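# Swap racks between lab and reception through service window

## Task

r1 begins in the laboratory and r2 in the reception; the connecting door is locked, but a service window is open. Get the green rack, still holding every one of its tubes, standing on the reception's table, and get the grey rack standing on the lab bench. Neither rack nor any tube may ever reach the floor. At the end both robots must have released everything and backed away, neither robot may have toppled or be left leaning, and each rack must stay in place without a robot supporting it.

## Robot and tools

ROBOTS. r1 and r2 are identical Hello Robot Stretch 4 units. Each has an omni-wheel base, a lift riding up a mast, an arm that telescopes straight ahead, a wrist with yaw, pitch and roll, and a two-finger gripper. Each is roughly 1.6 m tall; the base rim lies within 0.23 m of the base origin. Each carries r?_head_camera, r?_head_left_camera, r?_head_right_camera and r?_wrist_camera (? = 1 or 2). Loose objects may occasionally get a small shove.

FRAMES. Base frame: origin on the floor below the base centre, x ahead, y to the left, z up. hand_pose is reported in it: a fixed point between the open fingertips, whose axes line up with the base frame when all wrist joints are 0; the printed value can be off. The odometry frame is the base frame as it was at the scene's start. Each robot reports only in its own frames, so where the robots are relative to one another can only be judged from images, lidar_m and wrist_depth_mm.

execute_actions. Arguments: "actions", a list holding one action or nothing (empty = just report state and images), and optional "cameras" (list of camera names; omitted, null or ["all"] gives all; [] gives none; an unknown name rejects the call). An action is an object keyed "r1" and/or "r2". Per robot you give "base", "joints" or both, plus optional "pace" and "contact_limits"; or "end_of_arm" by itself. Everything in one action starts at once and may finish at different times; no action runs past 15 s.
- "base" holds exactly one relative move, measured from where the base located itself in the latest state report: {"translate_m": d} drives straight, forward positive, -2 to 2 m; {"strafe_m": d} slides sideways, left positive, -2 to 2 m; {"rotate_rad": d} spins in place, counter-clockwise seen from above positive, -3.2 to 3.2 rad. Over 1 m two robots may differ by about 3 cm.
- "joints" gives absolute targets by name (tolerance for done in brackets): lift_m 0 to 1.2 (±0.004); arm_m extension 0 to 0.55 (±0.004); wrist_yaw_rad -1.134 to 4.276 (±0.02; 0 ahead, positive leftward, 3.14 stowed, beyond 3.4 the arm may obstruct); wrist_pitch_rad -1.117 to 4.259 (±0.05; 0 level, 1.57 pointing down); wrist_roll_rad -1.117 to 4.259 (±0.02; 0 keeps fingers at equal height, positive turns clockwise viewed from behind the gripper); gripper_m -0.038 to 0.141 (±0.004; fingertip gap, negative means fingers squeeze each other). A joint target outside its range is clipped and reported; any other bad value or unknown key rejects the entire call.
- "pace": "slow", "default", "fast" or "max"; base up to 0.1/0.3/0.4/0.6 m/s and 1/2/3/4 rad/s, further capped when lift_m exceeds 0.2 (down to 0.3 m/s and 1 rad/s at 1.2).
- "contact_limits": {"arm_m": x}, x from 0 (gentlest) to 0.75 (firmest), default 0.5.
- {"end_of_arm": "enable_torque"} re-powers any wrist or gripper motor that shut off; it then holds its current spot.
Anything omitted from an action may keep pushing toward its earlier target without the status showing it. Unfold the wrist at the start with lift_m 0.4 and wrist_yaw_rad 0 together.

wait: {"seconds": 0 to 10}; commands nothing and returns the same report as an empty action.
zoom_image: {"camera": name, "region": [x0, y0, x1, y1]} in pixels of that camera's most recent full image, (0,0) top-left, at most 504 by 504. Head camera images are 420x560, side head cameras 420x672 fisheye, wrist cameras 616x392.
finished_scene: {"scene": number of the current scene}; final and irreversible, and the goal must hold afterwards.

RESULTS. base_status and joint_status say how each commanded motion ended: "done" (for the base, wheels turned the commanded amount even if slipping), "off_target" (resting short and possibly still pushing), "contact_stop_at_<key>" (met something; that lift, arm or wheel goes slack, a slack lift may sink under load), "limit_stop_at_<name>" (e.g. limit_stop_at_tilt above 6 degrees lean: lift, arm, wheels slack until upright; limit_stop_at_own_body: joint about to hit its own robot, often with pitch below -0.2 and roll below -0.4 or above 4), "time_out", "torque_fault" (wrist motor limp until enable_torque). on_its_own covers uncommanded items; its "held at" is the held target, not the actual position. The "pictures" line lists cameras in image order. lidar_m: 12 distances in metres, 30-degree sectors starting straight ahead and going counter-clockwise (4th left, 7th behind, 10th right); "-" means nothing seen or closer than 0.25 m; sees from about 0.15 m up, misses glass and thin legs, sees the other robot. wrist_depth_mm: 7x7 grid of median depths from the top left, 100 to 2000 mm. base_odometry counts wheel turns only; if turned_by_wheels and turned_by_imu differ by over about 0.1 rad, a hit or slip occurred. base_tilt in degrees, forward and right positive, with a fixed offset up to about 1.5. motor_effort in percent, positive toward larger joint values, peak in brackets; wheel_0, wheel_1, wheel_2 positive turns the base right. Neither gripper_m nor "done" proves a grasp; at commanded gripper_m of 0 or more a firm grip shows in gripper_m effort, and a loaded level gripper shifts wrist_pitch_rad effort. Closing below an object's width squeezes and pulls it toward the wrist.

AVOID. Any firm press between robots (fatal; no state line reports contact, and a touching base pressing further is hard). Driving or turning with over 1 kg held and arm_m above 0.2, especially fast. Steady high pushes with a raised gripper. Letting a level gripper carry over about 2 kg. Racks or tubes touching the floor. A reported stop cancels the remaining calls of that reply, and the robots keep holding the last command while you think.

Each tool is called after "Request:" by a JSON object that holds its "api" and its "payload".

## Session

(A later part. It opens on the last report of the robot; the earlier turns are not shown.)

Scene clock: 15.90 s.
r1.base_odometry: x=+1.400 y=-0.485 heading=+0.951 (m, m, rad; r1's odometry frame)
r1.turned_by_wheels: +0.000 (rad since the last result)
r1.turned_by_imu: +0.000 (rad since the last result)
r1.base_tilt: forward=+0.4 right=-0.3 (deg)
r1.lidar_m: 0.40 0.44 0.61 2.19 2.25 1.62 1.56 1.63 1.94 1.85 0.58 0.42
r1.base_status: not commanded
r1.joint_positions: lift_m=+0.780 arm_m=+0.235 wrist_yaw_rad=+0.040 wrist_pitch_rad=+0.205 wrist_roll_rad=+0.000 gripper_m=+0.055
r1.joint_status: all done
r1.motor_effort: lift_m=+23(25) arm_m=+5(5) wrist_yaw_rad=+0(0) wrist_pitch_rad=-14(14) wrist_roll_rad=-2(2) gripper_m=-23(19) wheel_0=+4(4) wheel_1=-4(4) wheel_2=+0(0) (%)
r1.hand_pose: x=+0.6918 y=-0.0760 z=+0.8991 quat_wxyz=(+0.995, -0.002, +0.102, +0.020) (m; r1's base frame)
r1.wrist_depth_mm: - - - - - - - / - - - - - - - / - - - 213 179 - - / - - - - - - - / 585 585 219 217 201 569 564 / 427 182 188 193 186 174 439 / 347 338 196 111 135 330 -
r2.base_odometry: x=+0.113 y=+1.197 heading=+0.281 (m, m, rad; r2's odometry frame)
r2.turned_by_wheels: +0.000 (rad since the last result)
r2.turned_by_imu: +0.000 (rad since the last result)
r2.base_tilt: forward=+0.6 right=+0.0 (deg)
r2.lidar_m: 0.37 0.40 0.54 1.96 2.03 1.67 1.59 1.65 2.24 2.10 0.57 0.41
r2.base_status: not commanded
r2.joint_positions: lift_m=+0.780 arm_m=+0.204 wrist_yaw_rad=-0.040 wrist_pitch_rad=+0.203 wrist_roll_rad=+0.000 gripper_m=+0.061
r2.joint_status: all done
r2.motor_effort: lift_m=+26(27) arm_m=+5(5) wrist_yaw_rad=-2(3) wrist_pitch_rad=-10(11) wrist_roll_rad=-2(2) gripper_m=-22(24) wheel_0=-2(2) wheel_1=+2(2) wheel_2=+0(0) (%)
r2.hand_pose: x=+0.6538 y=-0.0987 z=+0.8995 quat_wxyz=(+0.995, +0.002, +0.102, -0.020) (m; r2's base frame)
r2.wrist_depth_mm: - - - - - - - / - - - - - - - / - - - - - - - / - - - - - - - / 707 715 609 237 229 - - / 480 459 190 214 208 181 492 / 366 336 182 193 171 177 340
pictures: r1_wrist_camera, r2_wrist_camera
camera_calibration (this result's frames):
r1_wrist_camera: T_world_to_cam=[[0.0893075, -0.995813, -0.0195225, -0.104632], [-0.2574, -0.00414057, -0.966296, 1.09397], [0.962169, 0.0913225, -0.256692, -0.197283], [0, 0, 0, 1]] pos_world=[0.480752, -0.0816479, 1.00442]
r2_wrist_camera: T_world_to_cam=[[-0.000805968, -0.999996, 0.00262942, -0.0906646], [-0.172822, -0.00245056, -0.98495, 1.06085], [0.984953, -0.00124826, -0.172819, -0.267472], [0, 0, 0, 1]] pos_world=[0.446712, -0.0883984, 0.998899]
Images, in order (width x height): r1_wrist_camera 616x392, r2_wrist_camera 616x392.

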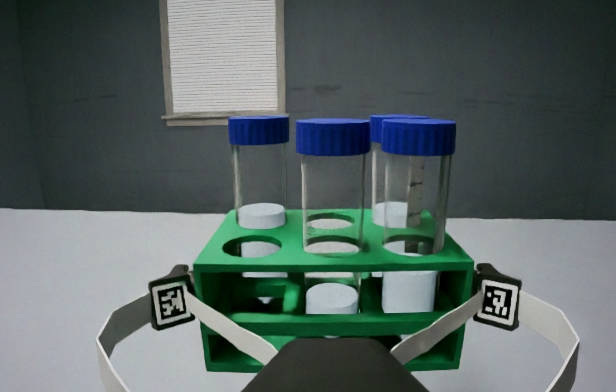

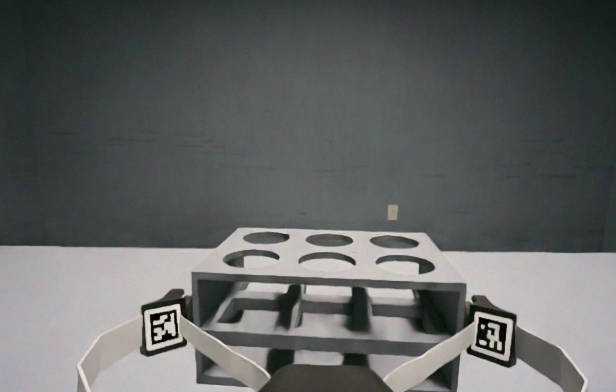

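Request:
{"api": "execute_actions", "payload": {"actions": [{"r1":{"base":{"rotate_rad":1.52},"joints":{"arm_m":0,"wrist_yaw_rad":0}},"r2":{"base":{"rotate_rad":-1.57},"joints":{"arm_m":0,"wrist_yaw_rad":0}}}], "cameras": ["r1_head_camera","r1_wrist_camera","r2_head_camera","r2_wrist_camera"]}}

Scene clock: 18.10 s.
r1.base_odometry: x=+1.400 y=-0.485 heading=+2.469 (m, m, rad; r1's odometry frame)
r1.turned_by_wheels: +1.519 (rad since the last result)
r1.turned_by_imu: +1.558 (rad since the last result)
r1.base_tilt: forward=+0.4 right=-0.2 (deg)
r1.lidar_m: 0.41 2.31 1.65 1.55 1.64 1.97 1.87 0.64 0.43 0.41 0.41 0.44
r1.base_status: done
r1.joint_positions: lift_m=+0.780 arm_m=+0.001 wrist_yaw_rad=+0.000 wrist_pitch_rad=+0.205 wrist_roll_rad=+0.000 gripper_m=+0.055
r1.joint_status: all done
r1.motor_effort: lift_m=+23(24) arm_m=-4(4) wrist_yaw_rad=-1(7) wrist_pitch_rad=-13(13) wrist_roll_rad=-2(1) gripper_m=-21(23) wheel_0=-5(10) wheel_1=-5(9) wheel_2=-3(9) (%)
r1.hand_pose: x=+0.4542 y=-0.0873 z=+0.8992 quat_wxyz=(+0.995, +0.000, +0.103, +0.000) (m; r1's base frame)
r1.wrist_depth_mm: - - - - - - - / - - - - - - - / - - - 213 176 - - / - - - - - - - / - - 219 217 201 - - / 1808 182 189 193 186 174 517 / 1499 1430 196 111 134 1366 -
r2.base_odometry: x=+0.113 y=+1.197 heading=-1.289 (m, m, rad; r2's odometry frame)
r2.turned_by_wheels: -1.570 (rad since the last result)
r2.turned_by_imu: -1.560 (rad since the last result)
r2.base_tilt: forward=+0.4 right=+0.0 (deg)
r2.lidar_m: 0.42 0.56 0.39 0.36 0.38 0.53 1.96 2.03 1.67 1.59 1.65 2.28
r2.base_status: done
r2.joint_positions: lift_m=+0.780 arm_m=+0.001 wrist_yaw_rad=+0.000 wrist_pitch_rad=+0.204 wrist_roll_rad=+0.000 gripper_m=+0.061
r2.joint_status: all done
r2.motor_effort: lift_m=+25(25) arm_m=-5(5) wrist_yaw_rad=-2(5) wrist_pitch_rad=-12(12) wrist_roll_rad=-2(1) gripper_m=-23(23) wheel_0=+1(8) wheel_1=+2(10) wheel_2=+2(10) (%)
r2.hand_pose: x=+0.4548 y=-0.0875 z=+0.8994 quat_wxyz=(+0.995, +0.000, +0.102, +0.000) (m; r2's base frame)
r2.wrist_depth_mm: - - - 1983 1983 1921 1921 / - - - - - 1921 1983 / - - - - - - - / - - - - - - - / - - - 237 230 - - / - 1983 190 215 207 181 - / 1618 1464 182 194 172 177 1537
pictures: r1_head_camera, r1_wrist_camera, r2_head_camera, r2_wrist_camera
camera_calibration (this result's frames):
r1_wrist_camera: T_world_to_cam=[[0.0496161, -0.998577, -0.0195273, -0.0768774], [-0.257406, 0.00610612, -0.966284, 1.03368], [0.965029, 0.0529697, -0.256737, 0.0278135], [0, 0, 0, 1]] pos_world=[0.24305, -0.0845531, 1.00447]
r2_wrist_camera: T_world_to_cam=[[0.0391167, -0.999231, 0.0026336, -0.0977103], [-0.172752, -0.00935859, -0.984921, 1.02579], [0.984188, 0.0380719, -0.172986, -0.0675284], [0, 0, 0, 1]] pos_world=[0.247491, -0.0854643, 0.998901]
Images, in order (width x height): r1_head_camera 420x560, r1_wrist_camera 616x392, r2_head_camera 420x560, r2_wrist_camera 616x392.

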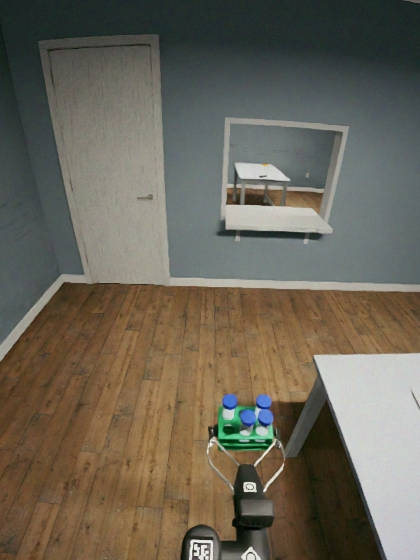

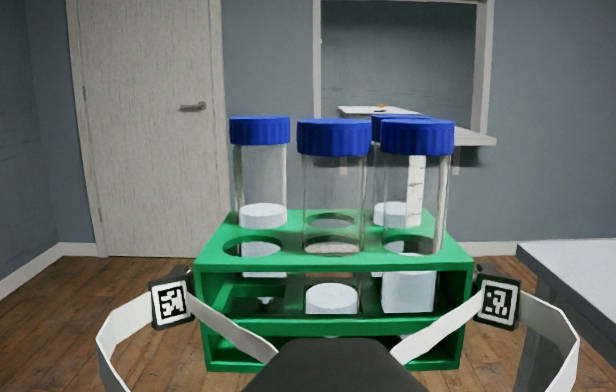

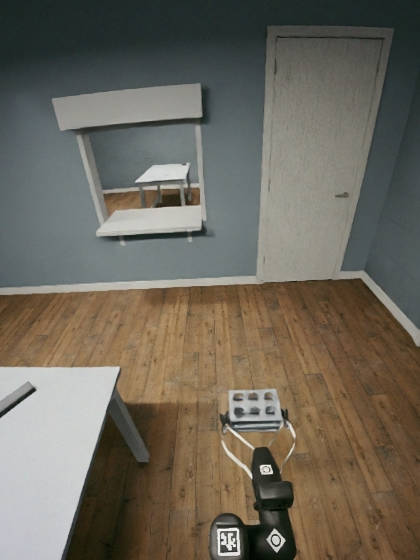

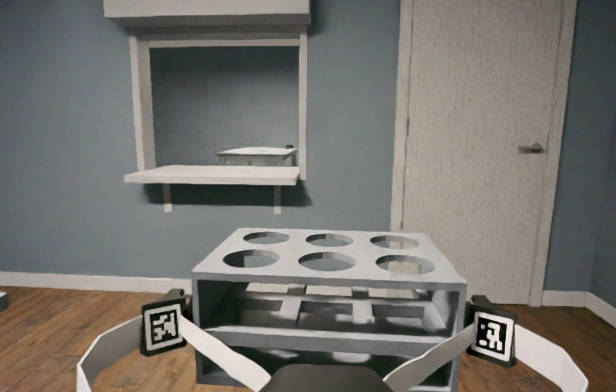

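Request:
{"api": "execute_actions", "payload": {"actions": [{"r1":{"base":{"translate_m":1.7},"pace":"fast"},"r2":{"base":{"translate_m":1.6},"pace":"fast"}}], "cameras": ["r1_head_left_camera","r1_head_camera","r1_wrist_camera","r2_head_left_camera","r2_head_camera","r2_wrist_camera"]}}

Scene clock: 23.90 s.
r1.base_odometry: x=+0.069 y=+0.573 heading=+2.470 (m, m, rad; r1's odometry frame)
r1.turned_by_wheels: +0.000 (rad since the last result)
r1.turned_by_imu: -0.002 (rad since the last result)
r1.base_tilt: forward=+0.3 right=-0.3 (deg)
r1.lidar_m: 0.40 0.74 0.92 1.61 1.67 2.26 1.81 0.95 1.24 3.10 0.74 0.44
r1.base_status: done
r1.joint_positions: lift_m=+0.780 arm_m=+0.001 wrist_yaw_rad=+0.000 wrist_pitch_rad=+0.205 wrist_roll_rad=+0.000 gripper_m=+0.055
r1.joint_status: not commanded
r1.motor_effort: lift_m=+23(23) arm_m=-4(4) wrist_yaw_rad=+0(1) wrist_pitch_rad=-13(14) wrist_roll_rad=-1(2) gripper_m=-20(22) wheel_0=+2(10) wheel_1=+3(10) wheel_2=+1(13) (%)
r1.hand_pose: x=+0.4541 y=-0.0874 z=+0.8991 quat_wxyz=(+0.995, +0.000, +0.103, +0.000) (m; r1's base frame)
r1.wrist_depth_mm: 455 455 452 - - - - / 469 469 469 - - - - / 492 492 488 213 179 - - / 508 512 504 500 820 - - / 535 535 219 217 201 580 569 / 559 181 188 193 187 174 445 / 585 580 196 111 134 332 -
r2.base_odometry: x=+0.559 y=-0.340 heading=-1.289 (m, m, rad; r2's odometry frame)
r2.turned_by_wheels: +0.000 (rad since the last result)
r2.turned_by_imu: +0.004 (rad since the last result)
r2.base_tilt: forward=+0.6 right=+0.1 (deg)
r2.lidar_m: 0.44 0.52 0.72 2.86 1.28 0.97 1.52 2.26 1.65 1.58 1.00 0.73
r2.base_status: done
r2.joint_positions: lift_m=+0.780 arm_m=+0.001 wrist_yaw_rad=+0.000 wrist_pitch_rad=+0.204 wrist_roll_rad=+0.000 gripper_m=+0.061
r2.joint_status: not commanded
r2.motor_effort: lift_m=+25(25) arm_m=-5(5) wrist_yaw_rad=-3(5) wrist_pitch_rad=-11(10) wrist_roll_rad=-2(2) gripper_m=-24(23) wheel_0=+1(10) wheel_1=+1(9) wheel_2=+1(13) (%)
r2.hand_pose: x=+0.4548 y=-0.0874 z=+0.8994 quat_wxyz=(+0.995, +0.000, +0.102, +0.000) (m; r2's base frame)
r2.wrist_depth_mm: - - 466 466 455 452 442 / - - 480 477 473 462 455 / - - 488 488 480 473 466 / - - 504 500 496 484 477 / 707 723 508 237 229 500 496 / 484 459 190 215 208 181 504 / 368 343 182 194 172 176 488
pictures: r1_head_camera, r1_head_left_camera, r1_wrist_camera, r2_head_camera, r2_head_left_camera, r2_wrist_camera
camera_calibration (this result's frames):
r1_wrist_camera: T_world_to_cam=[[0.0493644, -0.99859, -0.0195292, -0.0768294], [-0.25744, 0.00617086, -0.966274, 1.03367], [0.965032, 0.0527271, -0.256773, 0.0279051], [0, 0, 0, 1]] pos_world=[0.242971, -0.084571, 1.00447]
r2_wrist_camera: T_world_to_cam=[[0.0393123, -0.999224, 0.00263366, -0.0977433], [-0.17275, -0.00939247, -0.984921, 1.0258], [0.984181, 0.0382646, -0.172986, -0.0675053], [0, 0, 0, 1]] pos_world=[0.247488, -0.0854496, 0.998914]
Images, in order (width x height): r1_head_camera 420x560, r1_head_left_camera 420x672, r1_wrist_camera 616x392, r2_head_camera 420x560, r2_head_left_camera 420x672, r2_wrist_camera 616x392.

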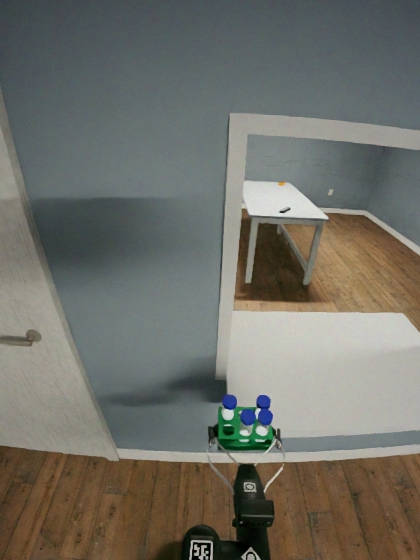

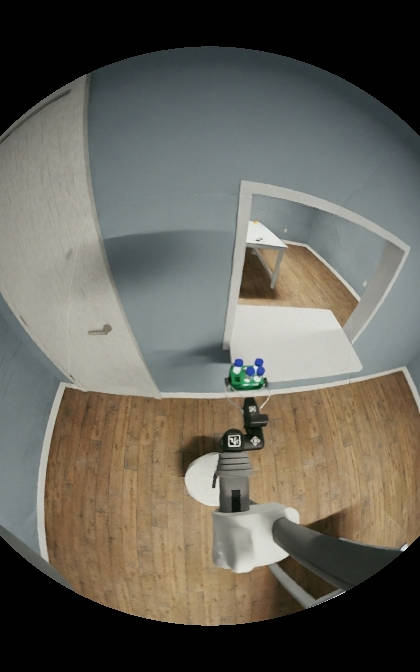

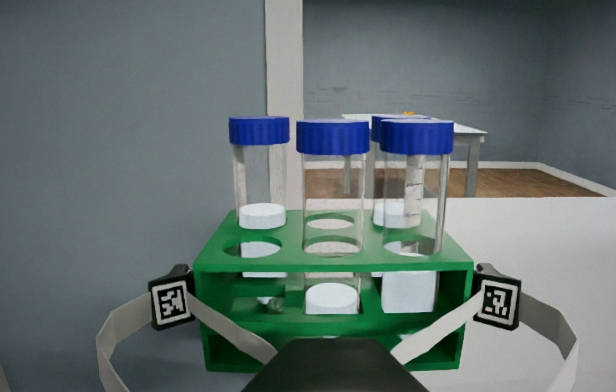

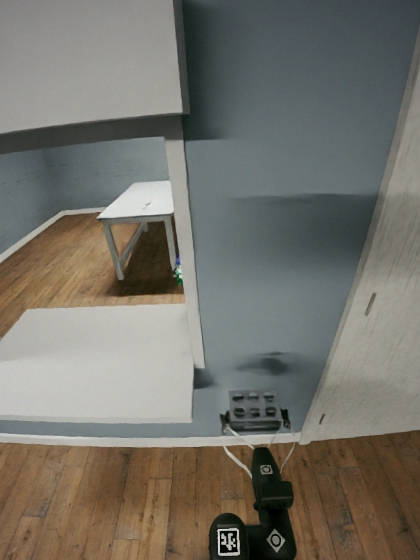

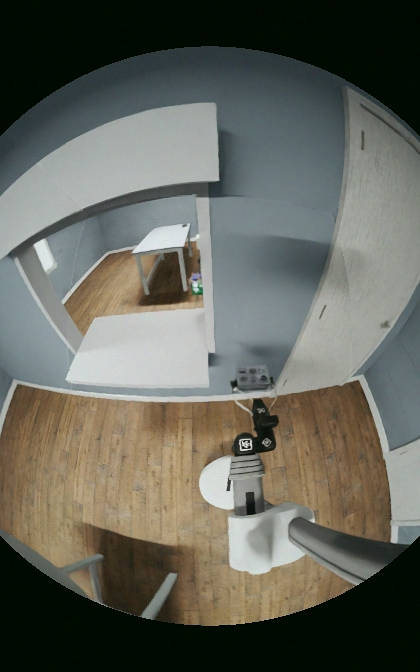

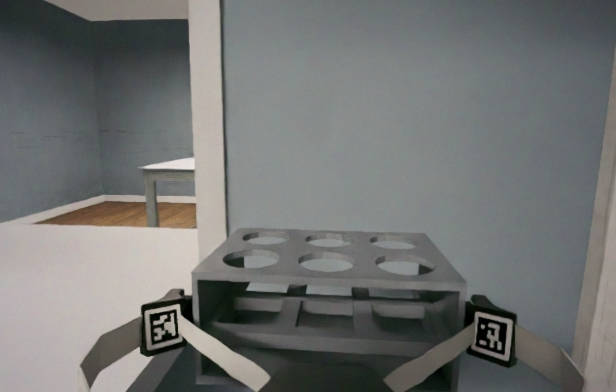

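Request:
{"api": "execute_actions", "payload": {"actions": [{"r1":{"base":{"strafe_m":-0.6},"pace":"fast"},"r2":{"base":{"strafe_m":0.42},"pace":"fast"}}], "cameras": []}}

Request:
{"api": "execute_actions", "payload": {"actions": [{"r1":{"joints":{"arm_m":0.31,"lift_m":0.71}},"r2":{"joints":{"arm_m":0.31,"lift_m":0.706}}}], "cameras": ["r1_head_camera","r1_wrist_camera","r2_head_camera","r2_wrist_camera"]}}

Scene clock: 28.90 s.
r1.base_odometry: x=+0.442 y=+1.043 heading=+2.470 (m, m, rad; r1's odometry frame)
r1.turned_by_wheels: +0.000 (rad since the last result)
r1.turned_by_imu: +0.002 (rad since the last result)
r1.base_tilt: forward=+0.5 right=-0.2 (deg)
r1.lidar_m: 0.43 0.52 0.69 2.23 2.32 3.08 0.87 0.91 2.59 2.50 1.10 0.42
r1.base_status: done
r1.joint_positions: lift_m=+0.780 arm_m=+0.001 wrist_yaw_rad=+0.000 wrist_pitch_rad=+0.205 wrist_roll_rad=+0.000 gripper_m=+0.055
r1.joint_status: not commanded
r1.motor_effort: lift_m=+23(23) arm_m=-4(4) wrist_yaw_rad=+0(0) wrist_pitch_rad=-14(13) wrist_roll_rad=-2(2) gripper_m=-19(21) wheel_0=-1(15) wheel_1=-1(15) wheel_2=+0(1) (%)
r1.hand_pose: x=+0.4541 y=-0.0874 z=+0.8991 quat_wxyz=(+0.995, +0.000, +0.103, +0.000) (m; r1's base frame)
r1.wrist_depth_mm: - - - - - - 462 / - - 1430 - - - 484 / - - 1464 213 176 609 496 / - - 1499 - 820 609 521 / 591 597 219 217 202 539 544 / 433 183 188 193 186 174 473 / 351 343 196 111 134 336 -
r2.base_odometry: x=+0.962 y=-0.223 heading=-1.289 (m, m, rad; r2's odometry frame)
r2.turned_by_wheels: +0.000 (rad since the last result)
r2.turned_by_imu: +0.000 (rad since the last result)
r2.base_tilt: forward=+0.7 right=+0.1 (deg)
r2.lidar_m: 0.43 0.52 0.71 2.73 2.82 0.93 0.88 2.88 2.06 1.99 1.04 0.53
r2.base_status: done
r2.joint_positions: lift_m=+0.780 arm_m=+0.001 wrist_yaw_rad=+0.000 wrist_pitch_rad=+0.204 wrist_roll_rad=+0.000 gripper_m=+0.061
r2.joint_status: not commanded
r2.motor_effort: lift_m=+24(25) arm_m=-5(5) wrist_yaw_rad=-1(2) wrist_pitch_rad=-11(10) wrist_roll_rad=-2(2) gripper_m=-22(24) wheel_0=+3(12) wheel_1=-2(13) wheel_2=+0(0) (%)
r2.hand_pose: x=+0.4548 y=-0.0874 z=+0.8995 quat_wxyz=(+0.995, +0.000, +0.102, +0.000) (m; r2's base frame)
r2.wrist_depth_mm: - - - - - 569 439 / - - - - - 569 449 / - - 1205 - - 569 462 / - - - - - 559 473 / 715 723 615 237 230 521 492 / 484 462 190 216 208 181 508 / 368 340 182 195 171 174 343
pictures: none
No camera images: the call's "cameras" was empty. Leave "cameras" out to get every camera's image.

Scene clock: 30.93 s.
r1.base_odometry: x=+0.442 y=+1.043 heading=+2.470 (m, m, rad; r1's odometry frame)
r1.turned_by_wheels: +0.000 (rad since the last result)
r1.turned_by_imu: +0.001 (rad since the last result)
r1.base_tilt: forward=+0.5 right=-0.3 (deg)
r1.lidar_m: 0.50 0.53 0.73 2.22 2.29 3.10 0.87 0.89 2.62 2.49 1.10 0.54
r1.base_status: not commanded
r1.joint_positions: lift_m=+0.710 arm_m=+0.309 wrist_yaw_rad=+0.000 wrist_pitch_rad=+0.205 wrist_roll_rad=+0.000 gripper_m=+0.055
r1.joint_status: all done
r1.motor_effort: lift_m=+19(19) arm_m=+5(5) wrist_yaw_rad=+0(1) wrist_pitch_rad=-12(14) wrist_roll_rad=-2(2) gripper_m=-19(20) wheel_0=-1(1) wheel_1=-1(1) wheel_2=+0(0) (%)
r1.hand_pose: x=+0.7626 y=-0.0874 z=+0.8295 quat_wxyz=(+0.995, +0.000, +0.102, +0.000) (m; r1's base frame)
r1.wrist_depth_mm: - - - - - - - / - 609 - - - - - / 525 - - 211 180 - - / 580 - 1182 - 569 - - / 413 415 219 217 201 402 433 / 301 182 188 193 187 174 310 / 246 240 196 111 134 234 -
r2.base_odometry: x=+0.962 y=-0.223 heading=-1.289 (m, m, rad; r2's odometry frame)
r2.turned_by_wheels: +0.000 (rad since the last result)
r2.turned_by_imu: +0.001 (rad since the last result)
r2.base_tilt: forward=+0.6 right=+0.3 (deg)
r2.lidar_m: 0.49 0.51 0.74 2.71 2.81 0.90 0.88 2.87 2.07 2.00 1.02 0.51
r2.base_status: not commanded
r2.joint_positions: lift_m=+0.706 arm_m=+0.309 wrist_yaw_rad=+0.000 wrist_pitch_rad=+0.204 wrist_roll_rad=+0.000 gripper_m=+0.061
r2.joint_status: all done
r2.motor_effort: lift_m=+15(23) arm_m=+5(6) wrist_yaw_rad=-1(0) wrist_pitch_rad=-12(12) wrist_roll_rad=-2(2) gripper_m=-24(23) wheel_0=+3(3) wheel_1=-2(2) wheel_2=+0(0) (%)
r2.hand_pose: x=+0.7625 y=-0.0874 z=+0.8262 quat_wxyz=(+0.995, +0.000, +0.102, +0.000) (m; r2's base frame)
r2.wrist_depth_mm: - - - - - - - / - - 1160 - - - - / 530 574 - - - - - / 496 - - - - - - / 480 484 413 237 229 500 - / 330 314 190 215 207 181 338 / 251 230 182 194 172 176 190
pictures: r1_head_camera, r1_wrist_camera, r2_head_camera, r2_wrist_camera
camera_calibration (this result's frames):
r1_wrist_camera: T_world_to_cam=[[0.0495002, -0.998583, -0.0195214, -0.09349], [-0.25731, 0.00613552, -0.96631, 1.04571], [0.96506, 0.0528556, -0.256641, -0.287805], [0, 0, 0, 1]] pos_world=[0.551448, -0.0845614, 0.934791]
r2_wrist_camera: T_world_to_cam=[[0.0394257, -0.999219, 0.00263557, -0.109704], [-0.172703, -0.00941214, -0.984929, 1.00684], [0.984185, 0.0383763, -0.172939, -0.383064], [0, 0, 0, 1]] pos_world=[0.555216, -0.085441, 0.925711]
Images, in order (width x height): r1_head_camera 420x560, r1_wrist_camera 616x392, r2_head_camera 420x560, r2_wrist_camera 616x392.

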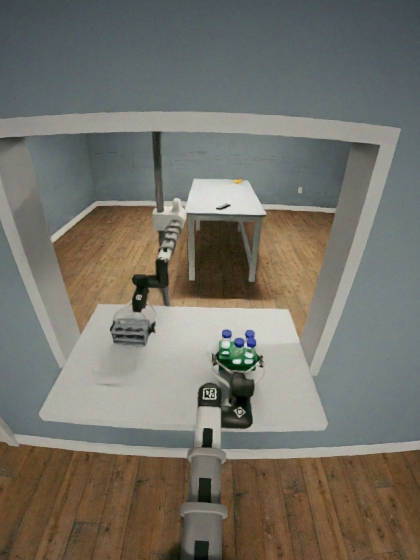

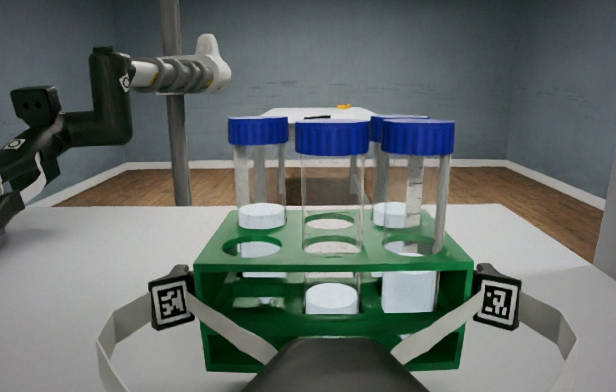

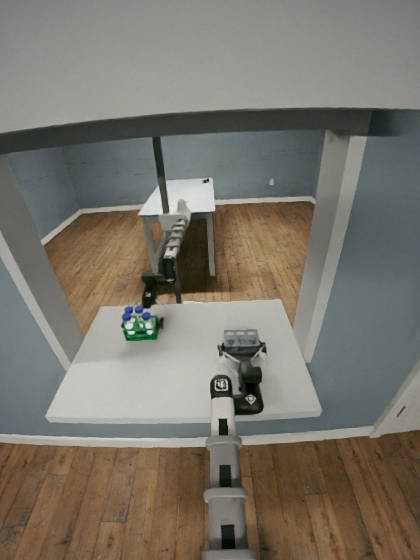

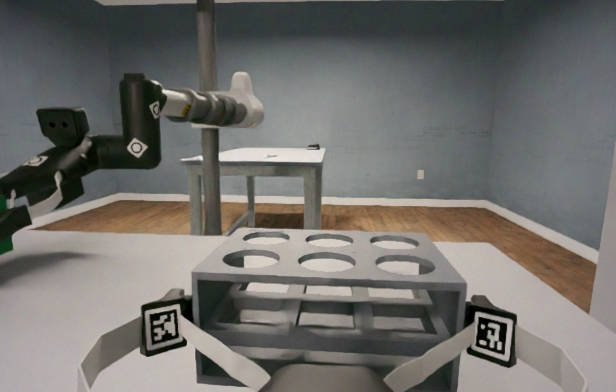

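Request:
{"api": "execute_actions", "payload": {"actions": [{"r1":{"joints":{"lift_m":0.68}},"r2":{"joints":{"lift_m":0.676}}}], "cameras": []}}

Request:
{"api": "execute_actions", "payload": {"actions": [{"r1":{"joints":{"gripper_m":0.141}},"r2":{"joints":{"gripper_m":0.141}}}], "cameras": ["r1_wrist_camera","r2_wrist_camera"]}}

Request:
{"api": "execute_actions", "payload": {"actions": [{"r1":{"joints":{"arm_m":0.2},"pace":"fast"},"r2":{"joints":{"arm_m":0.2},"pace":"fast"}}], "cameras": ["r1_head_camera","r1_wrist_camera","r2_head_camera","r2_wrist_camera"]}}

Scene clock: 33.60 s.
r1.base_odometry: x=+0.442 y=+1.043 heading=+2.470 (m, m, rad; r1's odometry frame)
r1.turned_by_wheels: +0.000 (rad since the last result)
r1.turned_by_imu: +0.001 (rad since the last result)
r1.base_tilt: forward=+0.4 right=-0.3 (deg)
r1.lidar_m: 0.52 0.53 0.76 2.23 2.28 3.07 0.84 0.90 2.58 2.50 1.10 0.52
r1.base_status: not commanded
r1.joint_positions: lift_m=+0.680 arm_m=+0.309 wrist_yaw_rad=+0.000 wrist_pitch_rad=+0.205 wrist_roll_rad=+0.000 gripper_m=+0.055
r1.joint_status: all done
r1.motor_effort: lift_m=+19(20) arm_m=+5(5) wrist_yaw_rad=+0(0) wrist_pitch_rad=-14(14) wrist_roll_rad=-2(2) gripper_m=-23(20) wheel_0=-1(1) wheel_1=-1(1) wheel_2=+0(1) (%)
r1.hand_pose: x=+0.7626 y=-0.0874 z=+0.7995 quat_wxyz=(+0.995, +0.000, +0.103, +0.000) (m; r1's base frame)
r1.wrist_depth_mm: - - - - - - - / - 609 - - - - - / 525 - - 211 179 - - / 477 530 521 517 469 508 - / 340 342 220 218 201 330 329 / 248 182 188 193 186 174 255 / 202 197 190 111 134 193 -
r2.base_odometry: x=+0.962 y=-0.223 heading=-1.289 (m, m, rad; r2's odometry frame)
r2.turned_by_wheels: +0.000 (rad since the last result)
r2.turned_by_imu: +0.001 (rad since the last result)
r2.base_tilt: forward=+0.5 right=-0.1 (deg)
r2.lidar_m: 0.49 0.52 0.71 2.72 2.84 0.93 0.88 2.88 2.06 2.00 1.04 0.51
r2.base_status: not commanded
r2.joint_positions: lift_m=+0.676 arm_m=+0.309 wrist_yaw_rad=+0.000 wrist_pitch_rad=+0.204 wrist_roll_rad=+0.000 gripper_m=+0.061
r2.joint_status: all done
r2.motor_effort: lift_m=+15(15) arm_m=+6(6) wrist_yaw_rad=-2(4) wrist_pitch_rad=-12(12) wrist_roll_rad=-2(1) gripper_m=-22(23) wheel_0=+3(3) wheel_1=-2(2) wheel_2=+0(0) (%)
r2.hand_pose: x=+0.7625 y=-0.0874 z=+0.7962 quat_wxyz=(+0.995, +0.000, +0.102, +0.000) (m; r2's base frame)
r2.wrist_depth_mm: - - - - - - - / - - 1138 - - - - / 535 574 - - - - - / 492 - - - - - - / 392 394 336 238 230 407 - / 267 254 190 215 208 181 276 / 203 187 182 194 172 176 168
pictures: none
No camera images: the call's "cameras" was empty. Leave "cameras" out to get every camera's image.

Scene clock: 35.47 s.
r1.base_odometry: x=+0.442 y=+1.043 heading=+2.470 (m, m, rad; r1's odometry frame)
r1.turned_by_wheels: +0.000 (rad since the last result)
r1.turned_by_imu: +0.001 (rad since the last result)
r1.base_tilt: forward=+0.4 right=-0.3 (deg)
r1.lidar_m: 0.51 0.53 0.70 2.21 2.31 3.05 0.87 0.89 2.59 2.50 1.10 0.52
r1.base_status: not commanded
r1.joint_positions: lift_m=+0.680 arm_m=+0.309 wrist_yaw_rad=+0.000 wrist_pitch_rad=+0.203 wrist_roll_rad=+0.000 gripper_m=+0.141
r1.joint_status: all done
r1.motor_effort: lift_m=+19(19) arm_m=+4(5) wrist_yaw_rad=+0(1) wrist_pitch_rad=-6(13) wrist_roll_rad=-1(1) gripper_m=+1(22) wheel_0=-1(1) wheel_1=-1(1) wheel_2=+0(0) (%)
r1.hand_pose: x=+0.7627 y=-0.0874 z=+0.8003 quat_wxyz=(+0.995, +0.000, +0.101, +0.000) (m; r1's base frame)
r1.wrist_depth_mm: - - - - - - - / - 627 - - - - - / 525 - - 1983 195 - - / 500 539 539 535 250 525 - / 347 349 233 240 213 338 338 / 252 243 205 211 213 205 248 / 206 200 210 111 200 198 -
r2.base_odometry: x=+0.962 y=-0.223 heading=-1.289 (m, m, rad; r2's odometry frame)
r2.turned_by_wheels: +0.000 (rad since the last result)
r2.turned_by_imu: +0.000 (rad since the last result)
r2.base_tilt: forward=+0.6 right=+0.1 (deg)
r2.lidar_m: 0.48 0.52 0.72 2.72 2.83 0.89 0.89 2.86 2.06 1.99 1.04 0.52
r2.base_status: not commanded
r2.joint_positions: lift_m=+0.676 arm_m=+0.309 wrist_yaw_rad=+0.000 wrist_pitch_rad=+0.203 wrist_roll_rad=+0.000 gripper_m=+0.141
r2.joint_status: all done
r2.motor_effort: lift_m=+15(16) arm_m=+5(5) wrist_yaw_rad=-5(3) wrist_pitch_rad=-9(12) wrist_roll_rad=-2(1) gripper_m=+1(20) wheel_0=+3(3) wheel_1=-2(2) wheel_2=+0(0) (%)
r2.hand_pose: x=+0.7626 y=-0.0874 z=+0.7965 quat_wxyz=(+0.995, +0.000, +0.101, +0.000) (m; r2's base frame)
r2.wrist_depth_mm: - - - - - - - / - - 1160 - - - - / 535 574 - - - - - / 500 - - - - - - / 397 399 338 243 224 410 - / 270 255 211 233 229 198 278 / 205 198 204 182 195 200 209
pictures: r1_wrist_camera, r2_wrist_camera
camera_calibration (this result's frames):
r1_wrist_camera: T_world_to_cam=[[0.0495327, -0.998586, -0.0193238, -0.094261], [-0.254709, 0.00607832, -0.966999, 1.01606], [0.965748, 0.05282, -0.254047, -0.298064], [0, 0, 0, 1]] pos_world=[0.551323, -0.0845599, 0.904985]
r2_wrist_camera: T_world_to_cam=[[0.039423, -0.999219, 0.0026718, -0.109655], [-0.171787, -0.00941168, -0.985089, 0.97699], [0.984345, 0.0383762, -0.172024, -0.389114], [0, 0, 0, 1]] pos_world=[0.55518, -0.085441, 0.895778]
Images, in order (width x height): r1_wrist_camera 616x392, r2_wrist_camera 616x392.

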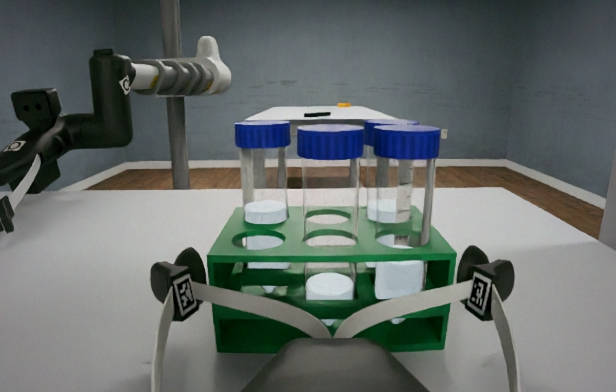

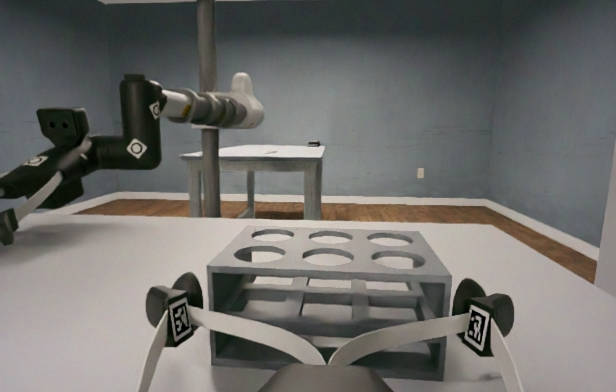

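Scene clock: 36.60 s.
r1.base_odometry: x=+0.442 y=+1.043 heading=+2.470 (m, m, rad; r1's odometry frame)
r1.turned_by_wheels: +0.000 (rad since the last result)
r1.turned_by_imu: +0.000 (rad since the last result)
r1.base_tilt: forward=+0.3 right=-0.2 (deg)
r1.lidar_m: 0.52 0.50 0.71 2.21 2.31 3.07 0.86 0.89 2.58 2.50 1.09 0.55
r1.base_status: not commanded
r1.joint_positions: lift_m=+0.680 arm_m=+0.201 wrist_yaw_rad=+0.000 wrist_pitch_rad=+0.202 wrist_roll_rad=+0.000 gripper_m=+0.141
r1.joint_status: all done
r1.motor_effort: lift_m=+19(19) arm_m=-4(4) wrist_yaw_rad=+1(0) wrist_pitch_rad=-6(6) wrist_roll_rad=-1(1) gripper_m=+1(2) wheel_0=-1(1) wheel_1=-1(1) wheel_2=+1(0) (%)
r1.hand_pose: x=+0.6543 y=-0.0875 z=+0.8003 quat_wxyz=(+0.995, +0.000, +0.101, +0.000) (m; r1's base frame)
r1.wrist_depth_mm: - - - - - - - / - - 1255 - - - - / - 768 - - - - - / 445 544 539 343 347 530 430 / 347 351 329 317 315 342 338 / 253 243 233 259 233 226 249 / 206 201 211 111 202 199 -
r2.base_odometry: x=+0.962 y=-0.223 heading=-1.289 (m, m, rad; r2's odometry frame)
r2.turned_by_wheels: +0.000 (rad since the last result)
r2.turned_by_imu: +0.000 (rad since the last result)
r2.base_tilt: forward=+0.5 right=+0.0 (deg)
r2.lidar_m: 0.48 0.52 0.73 2.72 2.83 0.90 0.87 2.86 2.06 1.97 1.03 0.51
r2.base_status: not commanded
r2.joint_positions: lift_m=+0.676 arm_m=+0.201 wrist_yaw_rad=+0.000 wrist_pitch_rad=+0.202 wrist_roll_rad=+0.000 gripper_m=+0.141
r2.joint_status: all done
r2.motor_effort: lift_m=+15(15) arm_m=-5(5) wrist_yaw_rad=-4(2) wrist_pitch_rad=-8(9) wrist_roll_rad=-1(2) gripper_m=+0(0) wheel_0=+3(3) wheel_1=-2(2) wheel_2=+0(0) (%)
r2.hand_pose: x=+0.6544 y=-0.0875 z=+0.7966 quat_wxyz=(+0.995, +0.000, +0.101, +0.000) (m; r2's base frame)
r2.wrist_depth_mm: - - - - - - 375 / - - - - - - 377 / - - 1205 - - - 375 / 569 647 - - - - 373 / 394 402 402 345 345 413 351 / 272 258 217 278 278 202 279 / 206 199 209 182 201 200 210
pictures: r1_head_camera, r1_wrist_camera, r2_head_camera, r2_wrist_camera
camera_calibration (this result's frames):
r1_wrist_camera: T_world_to_cam=[[0.0492166, -0.998601, -0.0193104, -0.0887824], [-0.254442, 0.00616036, -0.967069, 0.988393], [0.965835, 0.0525092, -0.253783, -0.193572], [0, 0, 0, 1]] pos_world=[0.442817, -0.0845828, 0.905004]
r2_wrist_camera: T_world_to_cam=[[0.0390588, -0.999233, 0.00268389, -0.105264], [-0.171492, -0.00934946, -0.985141, 0.958338], [0.984411, 0.0380181, -0.171726, -0.282888], [0, 0, 0, 1]] pos_world=[0.446937, -0.0854684, 0.895801]
Images, in order (width x height): r1_head_camera 420x560, r1_wrist_camera 616x392, r2_head_camera 420x560, r2_wrist_camera 616x392.

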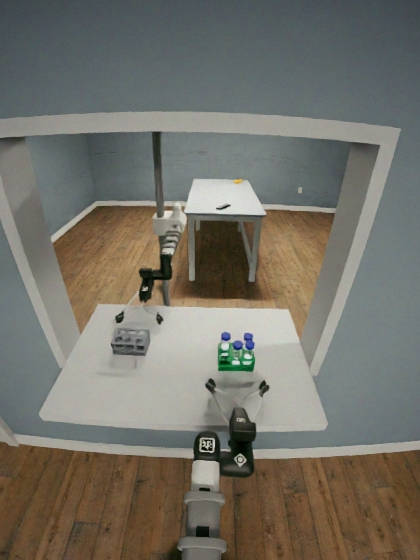

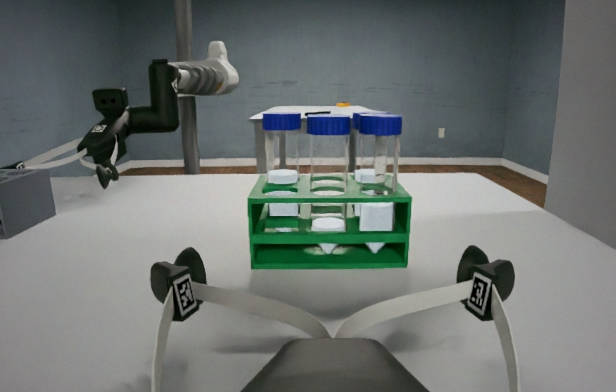

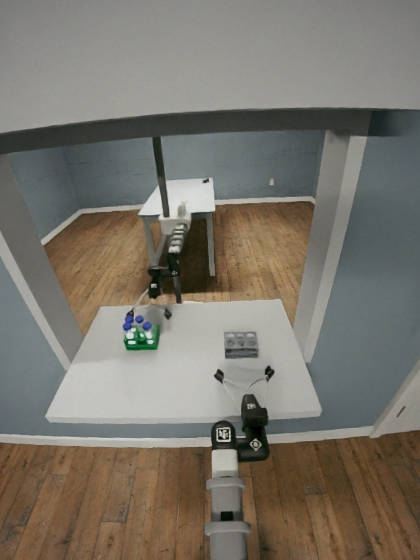

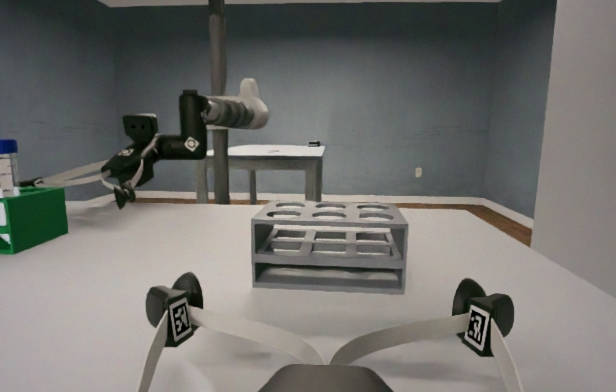

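Request:
{"api": "execute_actions", "payload": {"actions": [{"r1":{"base":{"strafe_m":0.41},"pace":"max"},"r2":{"base":{"strafe_m":0.41},"pace":"max"}}], "cameras": ["r1_head_camera","r1_wrist_camera","r2_head_camera","r2_wrist_camera"]}}

Scene clock: 38.97 s.
r1.base_odometry: x=+0.187 y=+0.722 heading=+2.470 (m, m, rad; r1's odometry frame)
r1.turned_by_wheels: +0.000 (rad since the last result)
r1.turned_by_imu: +0.000 (rad since the last result)
r1.base_tilt: forward=+0.5 right=-0.2 (deg)
r1.lidar_m: 0.52 0.75 0.94 1.80 1.89 2.54 0.88 0.91 1.23 2.92 0.72 0.53
r1.base_status: done
r1.joint_positions: lift_m=+0.680 arm_m=+0.201 wrist_yaw_rad=+0.000 wrist_pitch_rad=+0.202 wrist_roll_rad=+0.000 gripper_m=+0.141
r1.joint_status: not commanded
r1.motor_effort: lift_m=+19(19) arm_m=-4(4) wrist_yaw_rad=+1(1) wrist_pitch_rad=-5(5) wrist_roll_rad=-1(1) gripper_m=+2(0) wheel_0=+1(14) wheel_1=+2(16) wheel_2=+0(1) (%)
r1.hand_pose: x=+0.6543 y=-0.0874 z=+0.8003 quat_wxyz=(+0.995, +0.000, +0.101, +0.000) (m; r1's base frame)
r1.wrist_depth_mm: 303 - - - - - - / 297 - - - - 1138 732 / 300 - - - - - 668 / 303 442 544 387 389 525 521 / 314 351 351 351 347 342 338 / 253 243 232 258 233 226 249 / 206 200 212 111 201 198 -
r2.base_odometry: x=+1.356 y=-0.109 heading=-1.289 (m, m, rad; r2's odometry frame)
r2.turned_by_wheels: +0.000 (rad since the last result)
r2.turned_by_imu: +0.000 (rad since the last result)
r2.base_tilt: forward=+0.7 right=+0.2 (deg)
r2.lidar_m: 0.49 0.52 1.03 2.30 2.39 0.92 0.87 0.93 2.50 2.40 0.73 0.53
r2.base_status: done
r2.joint_positions: lift_m=+0.676 arm_m=+0.201 wrist_yaw_rad=+0.000 wrist_pitch_rad=+0.202 wrist_roll_rad=+0.000 gripper_m=+0.141
r2.joint_status: not commanded
r2.motor_effort: lift_m=+16(16) arm_m=-5(5) wrist_yaw_rad=-2(3) wrist_pitch_rad=-9(7) wrist_roll_rad=-4(2) gripper_m=+0(1) wheel_0=+1(13) wheel_1=-1(14) wheel_2=+0(0) (%)
r2.hand_pose: x=+0.6544 y=-0.0874 z=+0.7966 quat_wxyz=(+0.995, +0.000, +0.101, +0.000) (m; r2's base frame)
r2.wrist_depth_mm: 343 - - - - - - / 345 - - - - - - / 349 - - - - 1229 699 / 351 - - 430 - - 591 / 342 402 404 366 375 413 413 / 271 257 217 278 278 202 279 / 206 198 209 182 201 200 210
pictures: r1_head_camera, r1_wrist_camera, r2_head_camera, r2_wrist_camera
camera_calibration (this result's frames):
r1_wrist_camera: T_world_to_cam=[[0.0493551, -0.998595, -0.0193102, -0.0888339], [-0.254443, 0.00612489, -0.967068, 0.988393], [0.965828, 0.0526431, -0.253783, -0.193568], [0, 0, 0, 1]] pos_world=[0.442827, -0.0845729, 0.905004]
r2_wrist_camera: T_world_to_cam=[[0.0393106, -0.999223, 0.00268363, -0.105357], [-0.17149, -0.00939242, -0.985141, 0.95831], [0.984401, 0.0382663, -0.171726, -0.282888], [0, 0, 0, 1]] pos_world=[0.446957, -0.0854494, 0.895775]
Images, in order (width x height): r1_head_camera 420x560, r1_wrist_camera 616x392, r2_head_camera 420x560, r2_wrist_camera 616x392.

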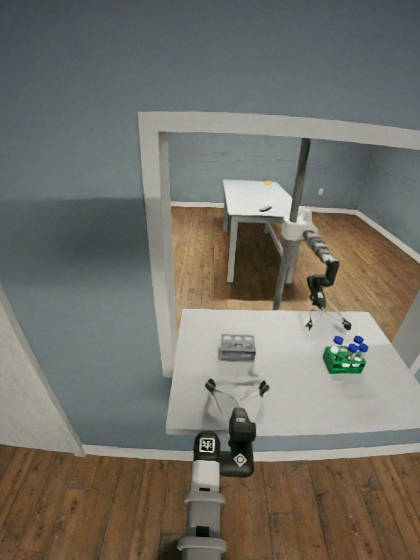

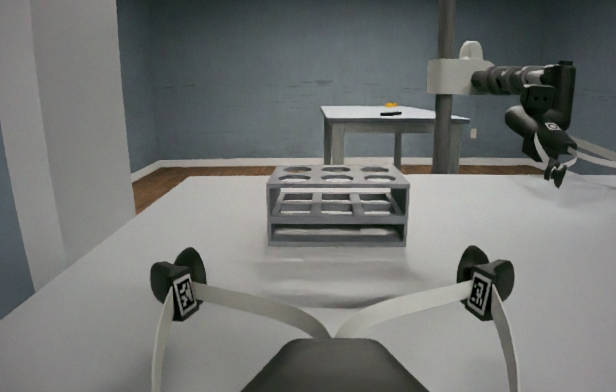

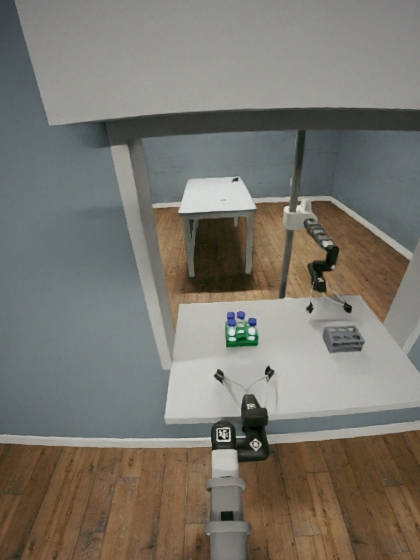

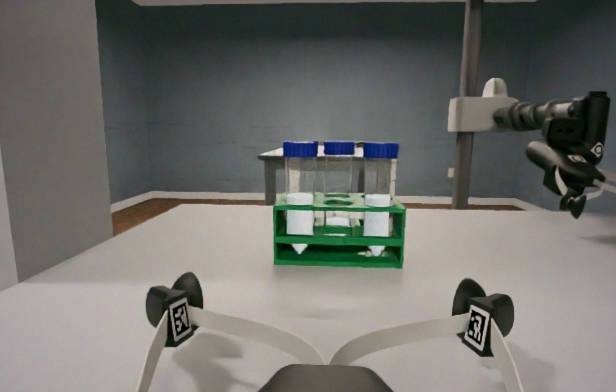

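Request:
{"api": "execute_actions", "payload": {"actions": [{"r1":{"base":{"strafe_m":-0.008},"joints":{"arm_m":0.36}},"r2":{"base":{"strafe_m":-0.010},"joints":{"arm_m":0.367}}}], "cameras": ["r1_wrist_camera","r2_wrist_camera"]}}

Scene clock: 40.73 s.
r1.base_odometry: x=+0.192 y=+0.728 heading=+2.470 (m, m, rad; r1's odometry frame)
r1.turned_by_wheels: +0.000 (rad since the last result)
r1.turned_by_imu: +0.001 (rad since the last result)
r1.base_tilt: forward=+0.5 right=-0.3 (deg)
r1.lidar_m: 0.49 0.73 0.94 1.81 1.88 2.54 0.88 0.90 1.24 2.91 0.75 0.52
r1.base_status: done
r1.joint_positions: lift_m=+0.680 arm_m=+0.359 wrist_yaw_rad=+0.000 wrist_pitch_rad=+0.202 wrist_roll_rad=+0.000 gripper_m=+0.141
r1.joint_status: all done
r1.motor_effort: lift_m=+19(19) arm_m=+5(4) wrist_yaw_rad=+0(0) wrist_pitch_rad=-5(5) wrist_roll_rad=-2(2) gripper_m=-2(1) wheel_0=+4(11) wheel_1=-3(9) wheel_2=+0(0) (%)
r1.hand_pose: x=+0.8128 y=-0.0874 z=+0.8004 quat_wxyz=(+0.995, +0.000, +0.101, +0.000) (m; r1's base frame)
r1.wrist_depth_mm: - - - - - - - / - - - - - 991 768 / - - - - - - - / - - - - - - - / - 349 226 231 221 338 338 / 253 243 203 214 202 200 247 / 205 200 208 111 200 198 -
r2.base_odometry: x=+1.346 y=-0.111 heading=-1.289 (m, m, rad; r2's odometry frame)
r2.turned_by_wheels: +0.000 (rad since the last result)
r2.turned_by_imu: +0.001 (rad since the last result)
r2.base_tilt: forward=+0.6 right=+0.0 (deg)
r2.lidar_m: 0.49 0.51 1.03 2.32 2.41 0.90 0.87 0.92 2.51 2.39 0.71 0.51
r2.base_status: done
r2.joint_positions: lift_m=+0.676 arm_m=+0.366 wrist_yaw_rad=+0.000 wrist_pitch_rad=+0.202 wrist_roll_rad=+0.000 gripper_m=+0.141
r2.joint_status: all done
r2.motor_effort: lift_m=+16(16) arm_m=+5(6) wrist_yaw_rad=-2(1) wrist_pitch_rad=-6(9) wrist_roll_rad=-2(1) gripper_m=+0(1) wheel_0=+0(7) wheel_1=-1(9) wheel_2=+0(0) (%)
r2.hand_pose: x=+0.8196 y=-0.0874 z=+0.7966 quat_wxyz=(+0.995, +0.000, +0.101, +0.000) (m; r2's base frame)
r2.wrist_depth_mm: - - - - - - - / - - - - - - - / - - - - - - - / - - - - - - - / - 399 229 225 202 410 413 / 270 256 200 213 202 198 277 / 204 198 204 181 200 199 209
pictures: r1_wrist_camera, r2_wrist_camera
camera_calibration (this result's frames):
r1_wrist_camera: T_world_to_cam=[[0.0494963, -0.998588, -0.0193012, -0.0967375], [-0.254263, 0.00609001, -0.967116, 1.02866], [0.965868, 0.0527763, -0.253602, -0.346791], [0, 0, 0, 1]] pos_world=[0.601292, -0.0845631, 0.905017]
r2_wrist_camera: T_world_to_cam=[[0.0393815, -0.999221, 0.00269025, -0.111895], [-0.171328, -0.00940484, -0.985169, 0.986577], [0.984427, 0.0383365, -0.171565, -0.445658], [0, 0, 0, 1]] pos_world=[0.612152, -0.0854441, 0.895787]
Images, in order (width x height): r1_wrist_camera 616x392, r2_wrist_camera 616x392.

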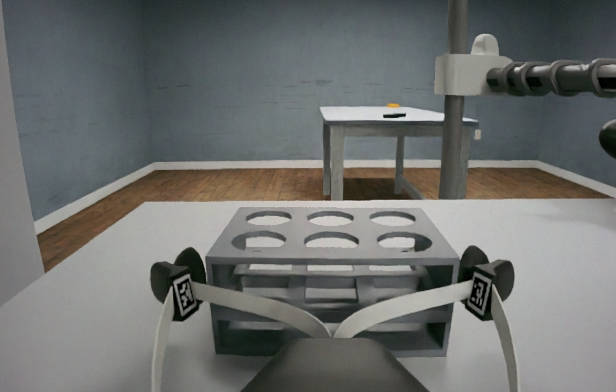

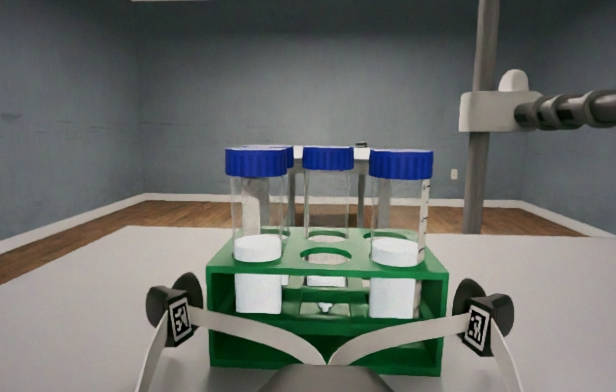

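Request:
{"api": "execute_actions", "payload": {"actions": [{"r1":{"joints":{"gripper_m":0.06}},"r2":{"joints":{"gripper_m":0.058,"arm_m":0.372}}}], "cameras": []}}

Request:
{"api": "execute_actions", "payload": {"actions": [{"r1":{"joints":{"lift_m":0.75,"arm_m":0.15}},"r2":{"joints":{"lift_m":0.75,"arm_m":0.15}}}], "cameras": ["r1_wrist_camera","r2_wrist_camera"]}}

Scene clock: 42.77 s.
r1.base_odometry: x=+0.192 y=+0.728 heading=+2.470 (m, m, rad; r1's odometry frame)
r1.turned_by_wheels: +0.000 (rad since the last result)
r1.turned_by_imu: +0.001 (rad since the last result)
r1.base_tilt: forward=+0.5 right=-0.4 (deg)
r1.lidar_m: 0.50 0.75 0.99 1.80 1.88 2.51 0.91 0.90 1.26 2.92 0.73 0.52
r1.base_status: not commanded
r1.joint_positions: lift_m=+0.680 arm_m=+0.359 wrist_yaw_rad=+0.000 wrist_pitch_rad=+0.203 wrist_roll_rad=+0.000 gripper_m=+0.060
r1.joint_status: all done
r1.motor_effort: lift_m=+19(19) arm_m=+5(5) wrist_yaw_rad=+1(0) wrist_pitch_rad=-7(8) wrist_roll_rad=-1(1) gripper_m=-22(24) wheel_0=+4(4) wheel_1=-4(3) wheel_2=+0(0) (%)
r1.hand_pose: x=+0.8127 y=-0.0874 z=+0.8000 quat_wxyz=(+0.995, +0.000, +0.102, +0.000) (m; r1's base frame)
r1.wrist_depth_mm: - - - - - - - / - - - - - 991 778 / - - - - - - - / - - - - - - - / - 345 219 218 216 336 332 / 250 184 189 217 204 178 257 / 204 198 192 111 185 195 -
r2.base_odometry: x=+1.346 y=-0.111 heading=-1.289 (m, m, rad; r2's odometry frame)
r2.turned_by_wheels: +0.000 (rad since the last result)
r2.turned_by_imu: +0.001 (rad since the last result)
r2.base_tilt: forward=+0.6 right=+0.1 (deg)
r2.lidar_m: 0.50 0.51 1.02 2.34 2.42 0.92 0.88 0.90 2.50 2.39 0.71 0.51
r2.base_status: not commanded
r2.joint_positions: lift_m=+0.676 arm_m=+0.371 wrist_yaw_rad=+0.000 wrist_pitch_rad=+0.205 wrist_roll_rad=+0.000 gripper_m=+0.059
r2.joint_status: all done
r2.motor_effort: lift_m=+16(16) arm_m=+5(6) wrist_yaw_rad=-4(4) wrist_pitch_rad=-15(15) wrist_roll_rad=-1(3) gripper_m=-23(25) wheel_0=+0(0) wheel_1=-1(1) wheel_2=+0(0) (%)
r2.hand_pose: x=+0.8245 y=-0.0874 z=+0.7959 quat_wxyz=(+0.995, +0.000, +0.102, +0.000) (m; r2's base frame)
r2.wrist_depth_mm: - - - - - - - / - - - - - 1025 - / - - - - - 1060 - / - - - - - - - / - 389 202 228 189 399 402 / 266 251 180 207 178 180 273 / 202 186 173 171 170 170 168
pictures: none
No camera images: the call's "cameras" was empty. Leave "cameras" out to get every camera's image.

Scene clock: 44.53 s.
r1.base_odometry: x=+0.192 y=+0.728 heading=+2.470 (m, m, rad; r1's odometry frame)
r1.turned_by_wheels: +0.000 (rad since the last result)
r1.turned_by_imu: +0.000 (rad since the last result)
r1.base_tilt: forward=+0.3 right=-0.3 (deg)
r1.lidar_m: 0.47 0.74 0.97 1.81 1.89 2.52 0.86 0.91 1.25 2.91 0.73 0.51
r1.base_status: not commanded
r1.joint_positions: lift_m=+0.750 arm_m=+0.151 wrist_yaw_rad=+0.000 wrist_pitch_rad=+0.204 wrist_roll_rad=+0.000 gripper_m=+0.060
r1.joint_status: all done
r1.motor_effort: lift_m=+23(24) arm_m=-4(6) wrist_yaw_rad=+1(1) wrist_pitch_rad=-8(10) wrist_roll_rad=-2(2) gripper_m=-22(20) wheel_0=+4(4) wheel_1=-3(3) wheel_2=+0(0) (%)
r1.hand_pose: x=+0.6042 y=-0.0875 z=+0.8696 quat_wxyz=(+0.995, +0.000, +0.102, +0.000) (m; r1's base frame)
r1.wrist_depth_mm: 317 - - - - - - / 325 452 - - - 1182 - / 340 459 - - - - 750 / 355 455 - - 1397 - 691 / 373 452 220 218 216 504 504 / 389 183 189 216 204 178 389 / 366 300 198 111 185 291 -
r2.base_odometry: x=+1.346 y=-0.111 heading=-1.289 (m, m, rad; r2's odometry frame)
r2.turned_by_wheels: +0.000 (rad since the last result)
r2.turned_by_imu: +0.000 (rad since the last result)
r2.base_tilt: forward=+0.7 right=+0.1 (deg)
r2.lidar_m: 0.49 0.50 1.03 2.32 2.43 0.91 0.88 0.90 2.50 2.40 0.71 0.52
r2.base_status: not commanded
r2.joint_positions: lift_m=+0.750 arm_m=+0.151 wrist_yaw_rad=+0.000 wrist_pitch_rad=+0.205 wrist_roll_rad=+0.000 gripper_m=+0.059
r2.joint_status: all done
r2.motor_effort: lift_m=+26(27) arm_m=-5(5) wrist_yaw_rad=-2(5) wrist_pitch_rad=-16(15) wrist_roll_rad=-1(1) gripper_m=-23(24) wheel_0=+1(1) wheel_1=-1(1) wheel_2=+0(0) (%)
r2.hand_pose: x=+0.6042 y=-0.0875 z=+0.8689 quat_wxyz=(+0.995, +0.000, +0.102, +0.000) (m; r2's base frame)
r2.wrist_depth_mm: 357 - - - - - - / 362 - - - - - - / 359 - - - - 1182 - / 362 - - - - - 621 / 370 521 204 228 188 627 634 / 377 397 180 206 178 180 427 / 317 293 173 171 170 170 294
pictures: r1_wrist_camera, r2_wrist_camera
camera_calibration (this result's frames):
r1_wrist_camera: T_world_to_cam=[[0.049252, -0.998598, -0.0193808, -0.0849234], [-0.255826, 0.00614413, -0.966703, 1.04318], [0.965468, 0.0525702, -0.255164, -0.126222], [0, 0, 0, 1]] pos_world=[0.392918, -0.0845783, 0.974593]
r2_wrist_camera: T_world_to_cam=[[0.0391277, -0.999231, 0.00261832, -0.10347], [-0.174286, -0.00940478, -0.98465, 1.02227], [0.983917, 0.0380708, -0.17452, -0.218378], [0, 0, 0, 1]] pos_world=[0.397082, -0.0854619, 0.968738]
Images, in order (width x height): r1_wrist_camera 616x392, r2_wrist_camera 616x392.

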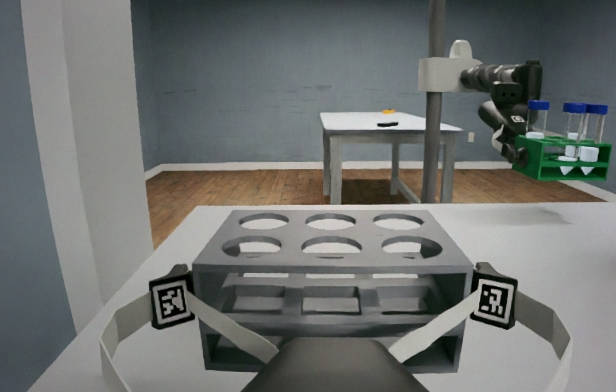

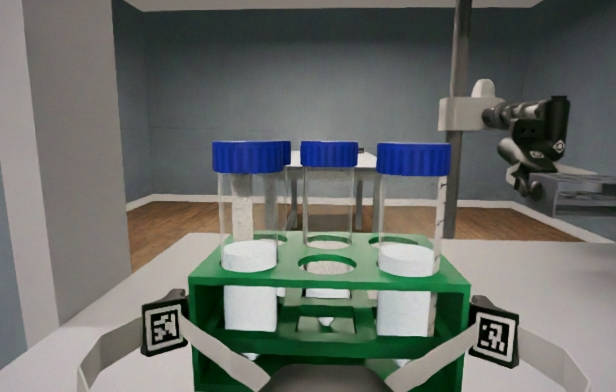

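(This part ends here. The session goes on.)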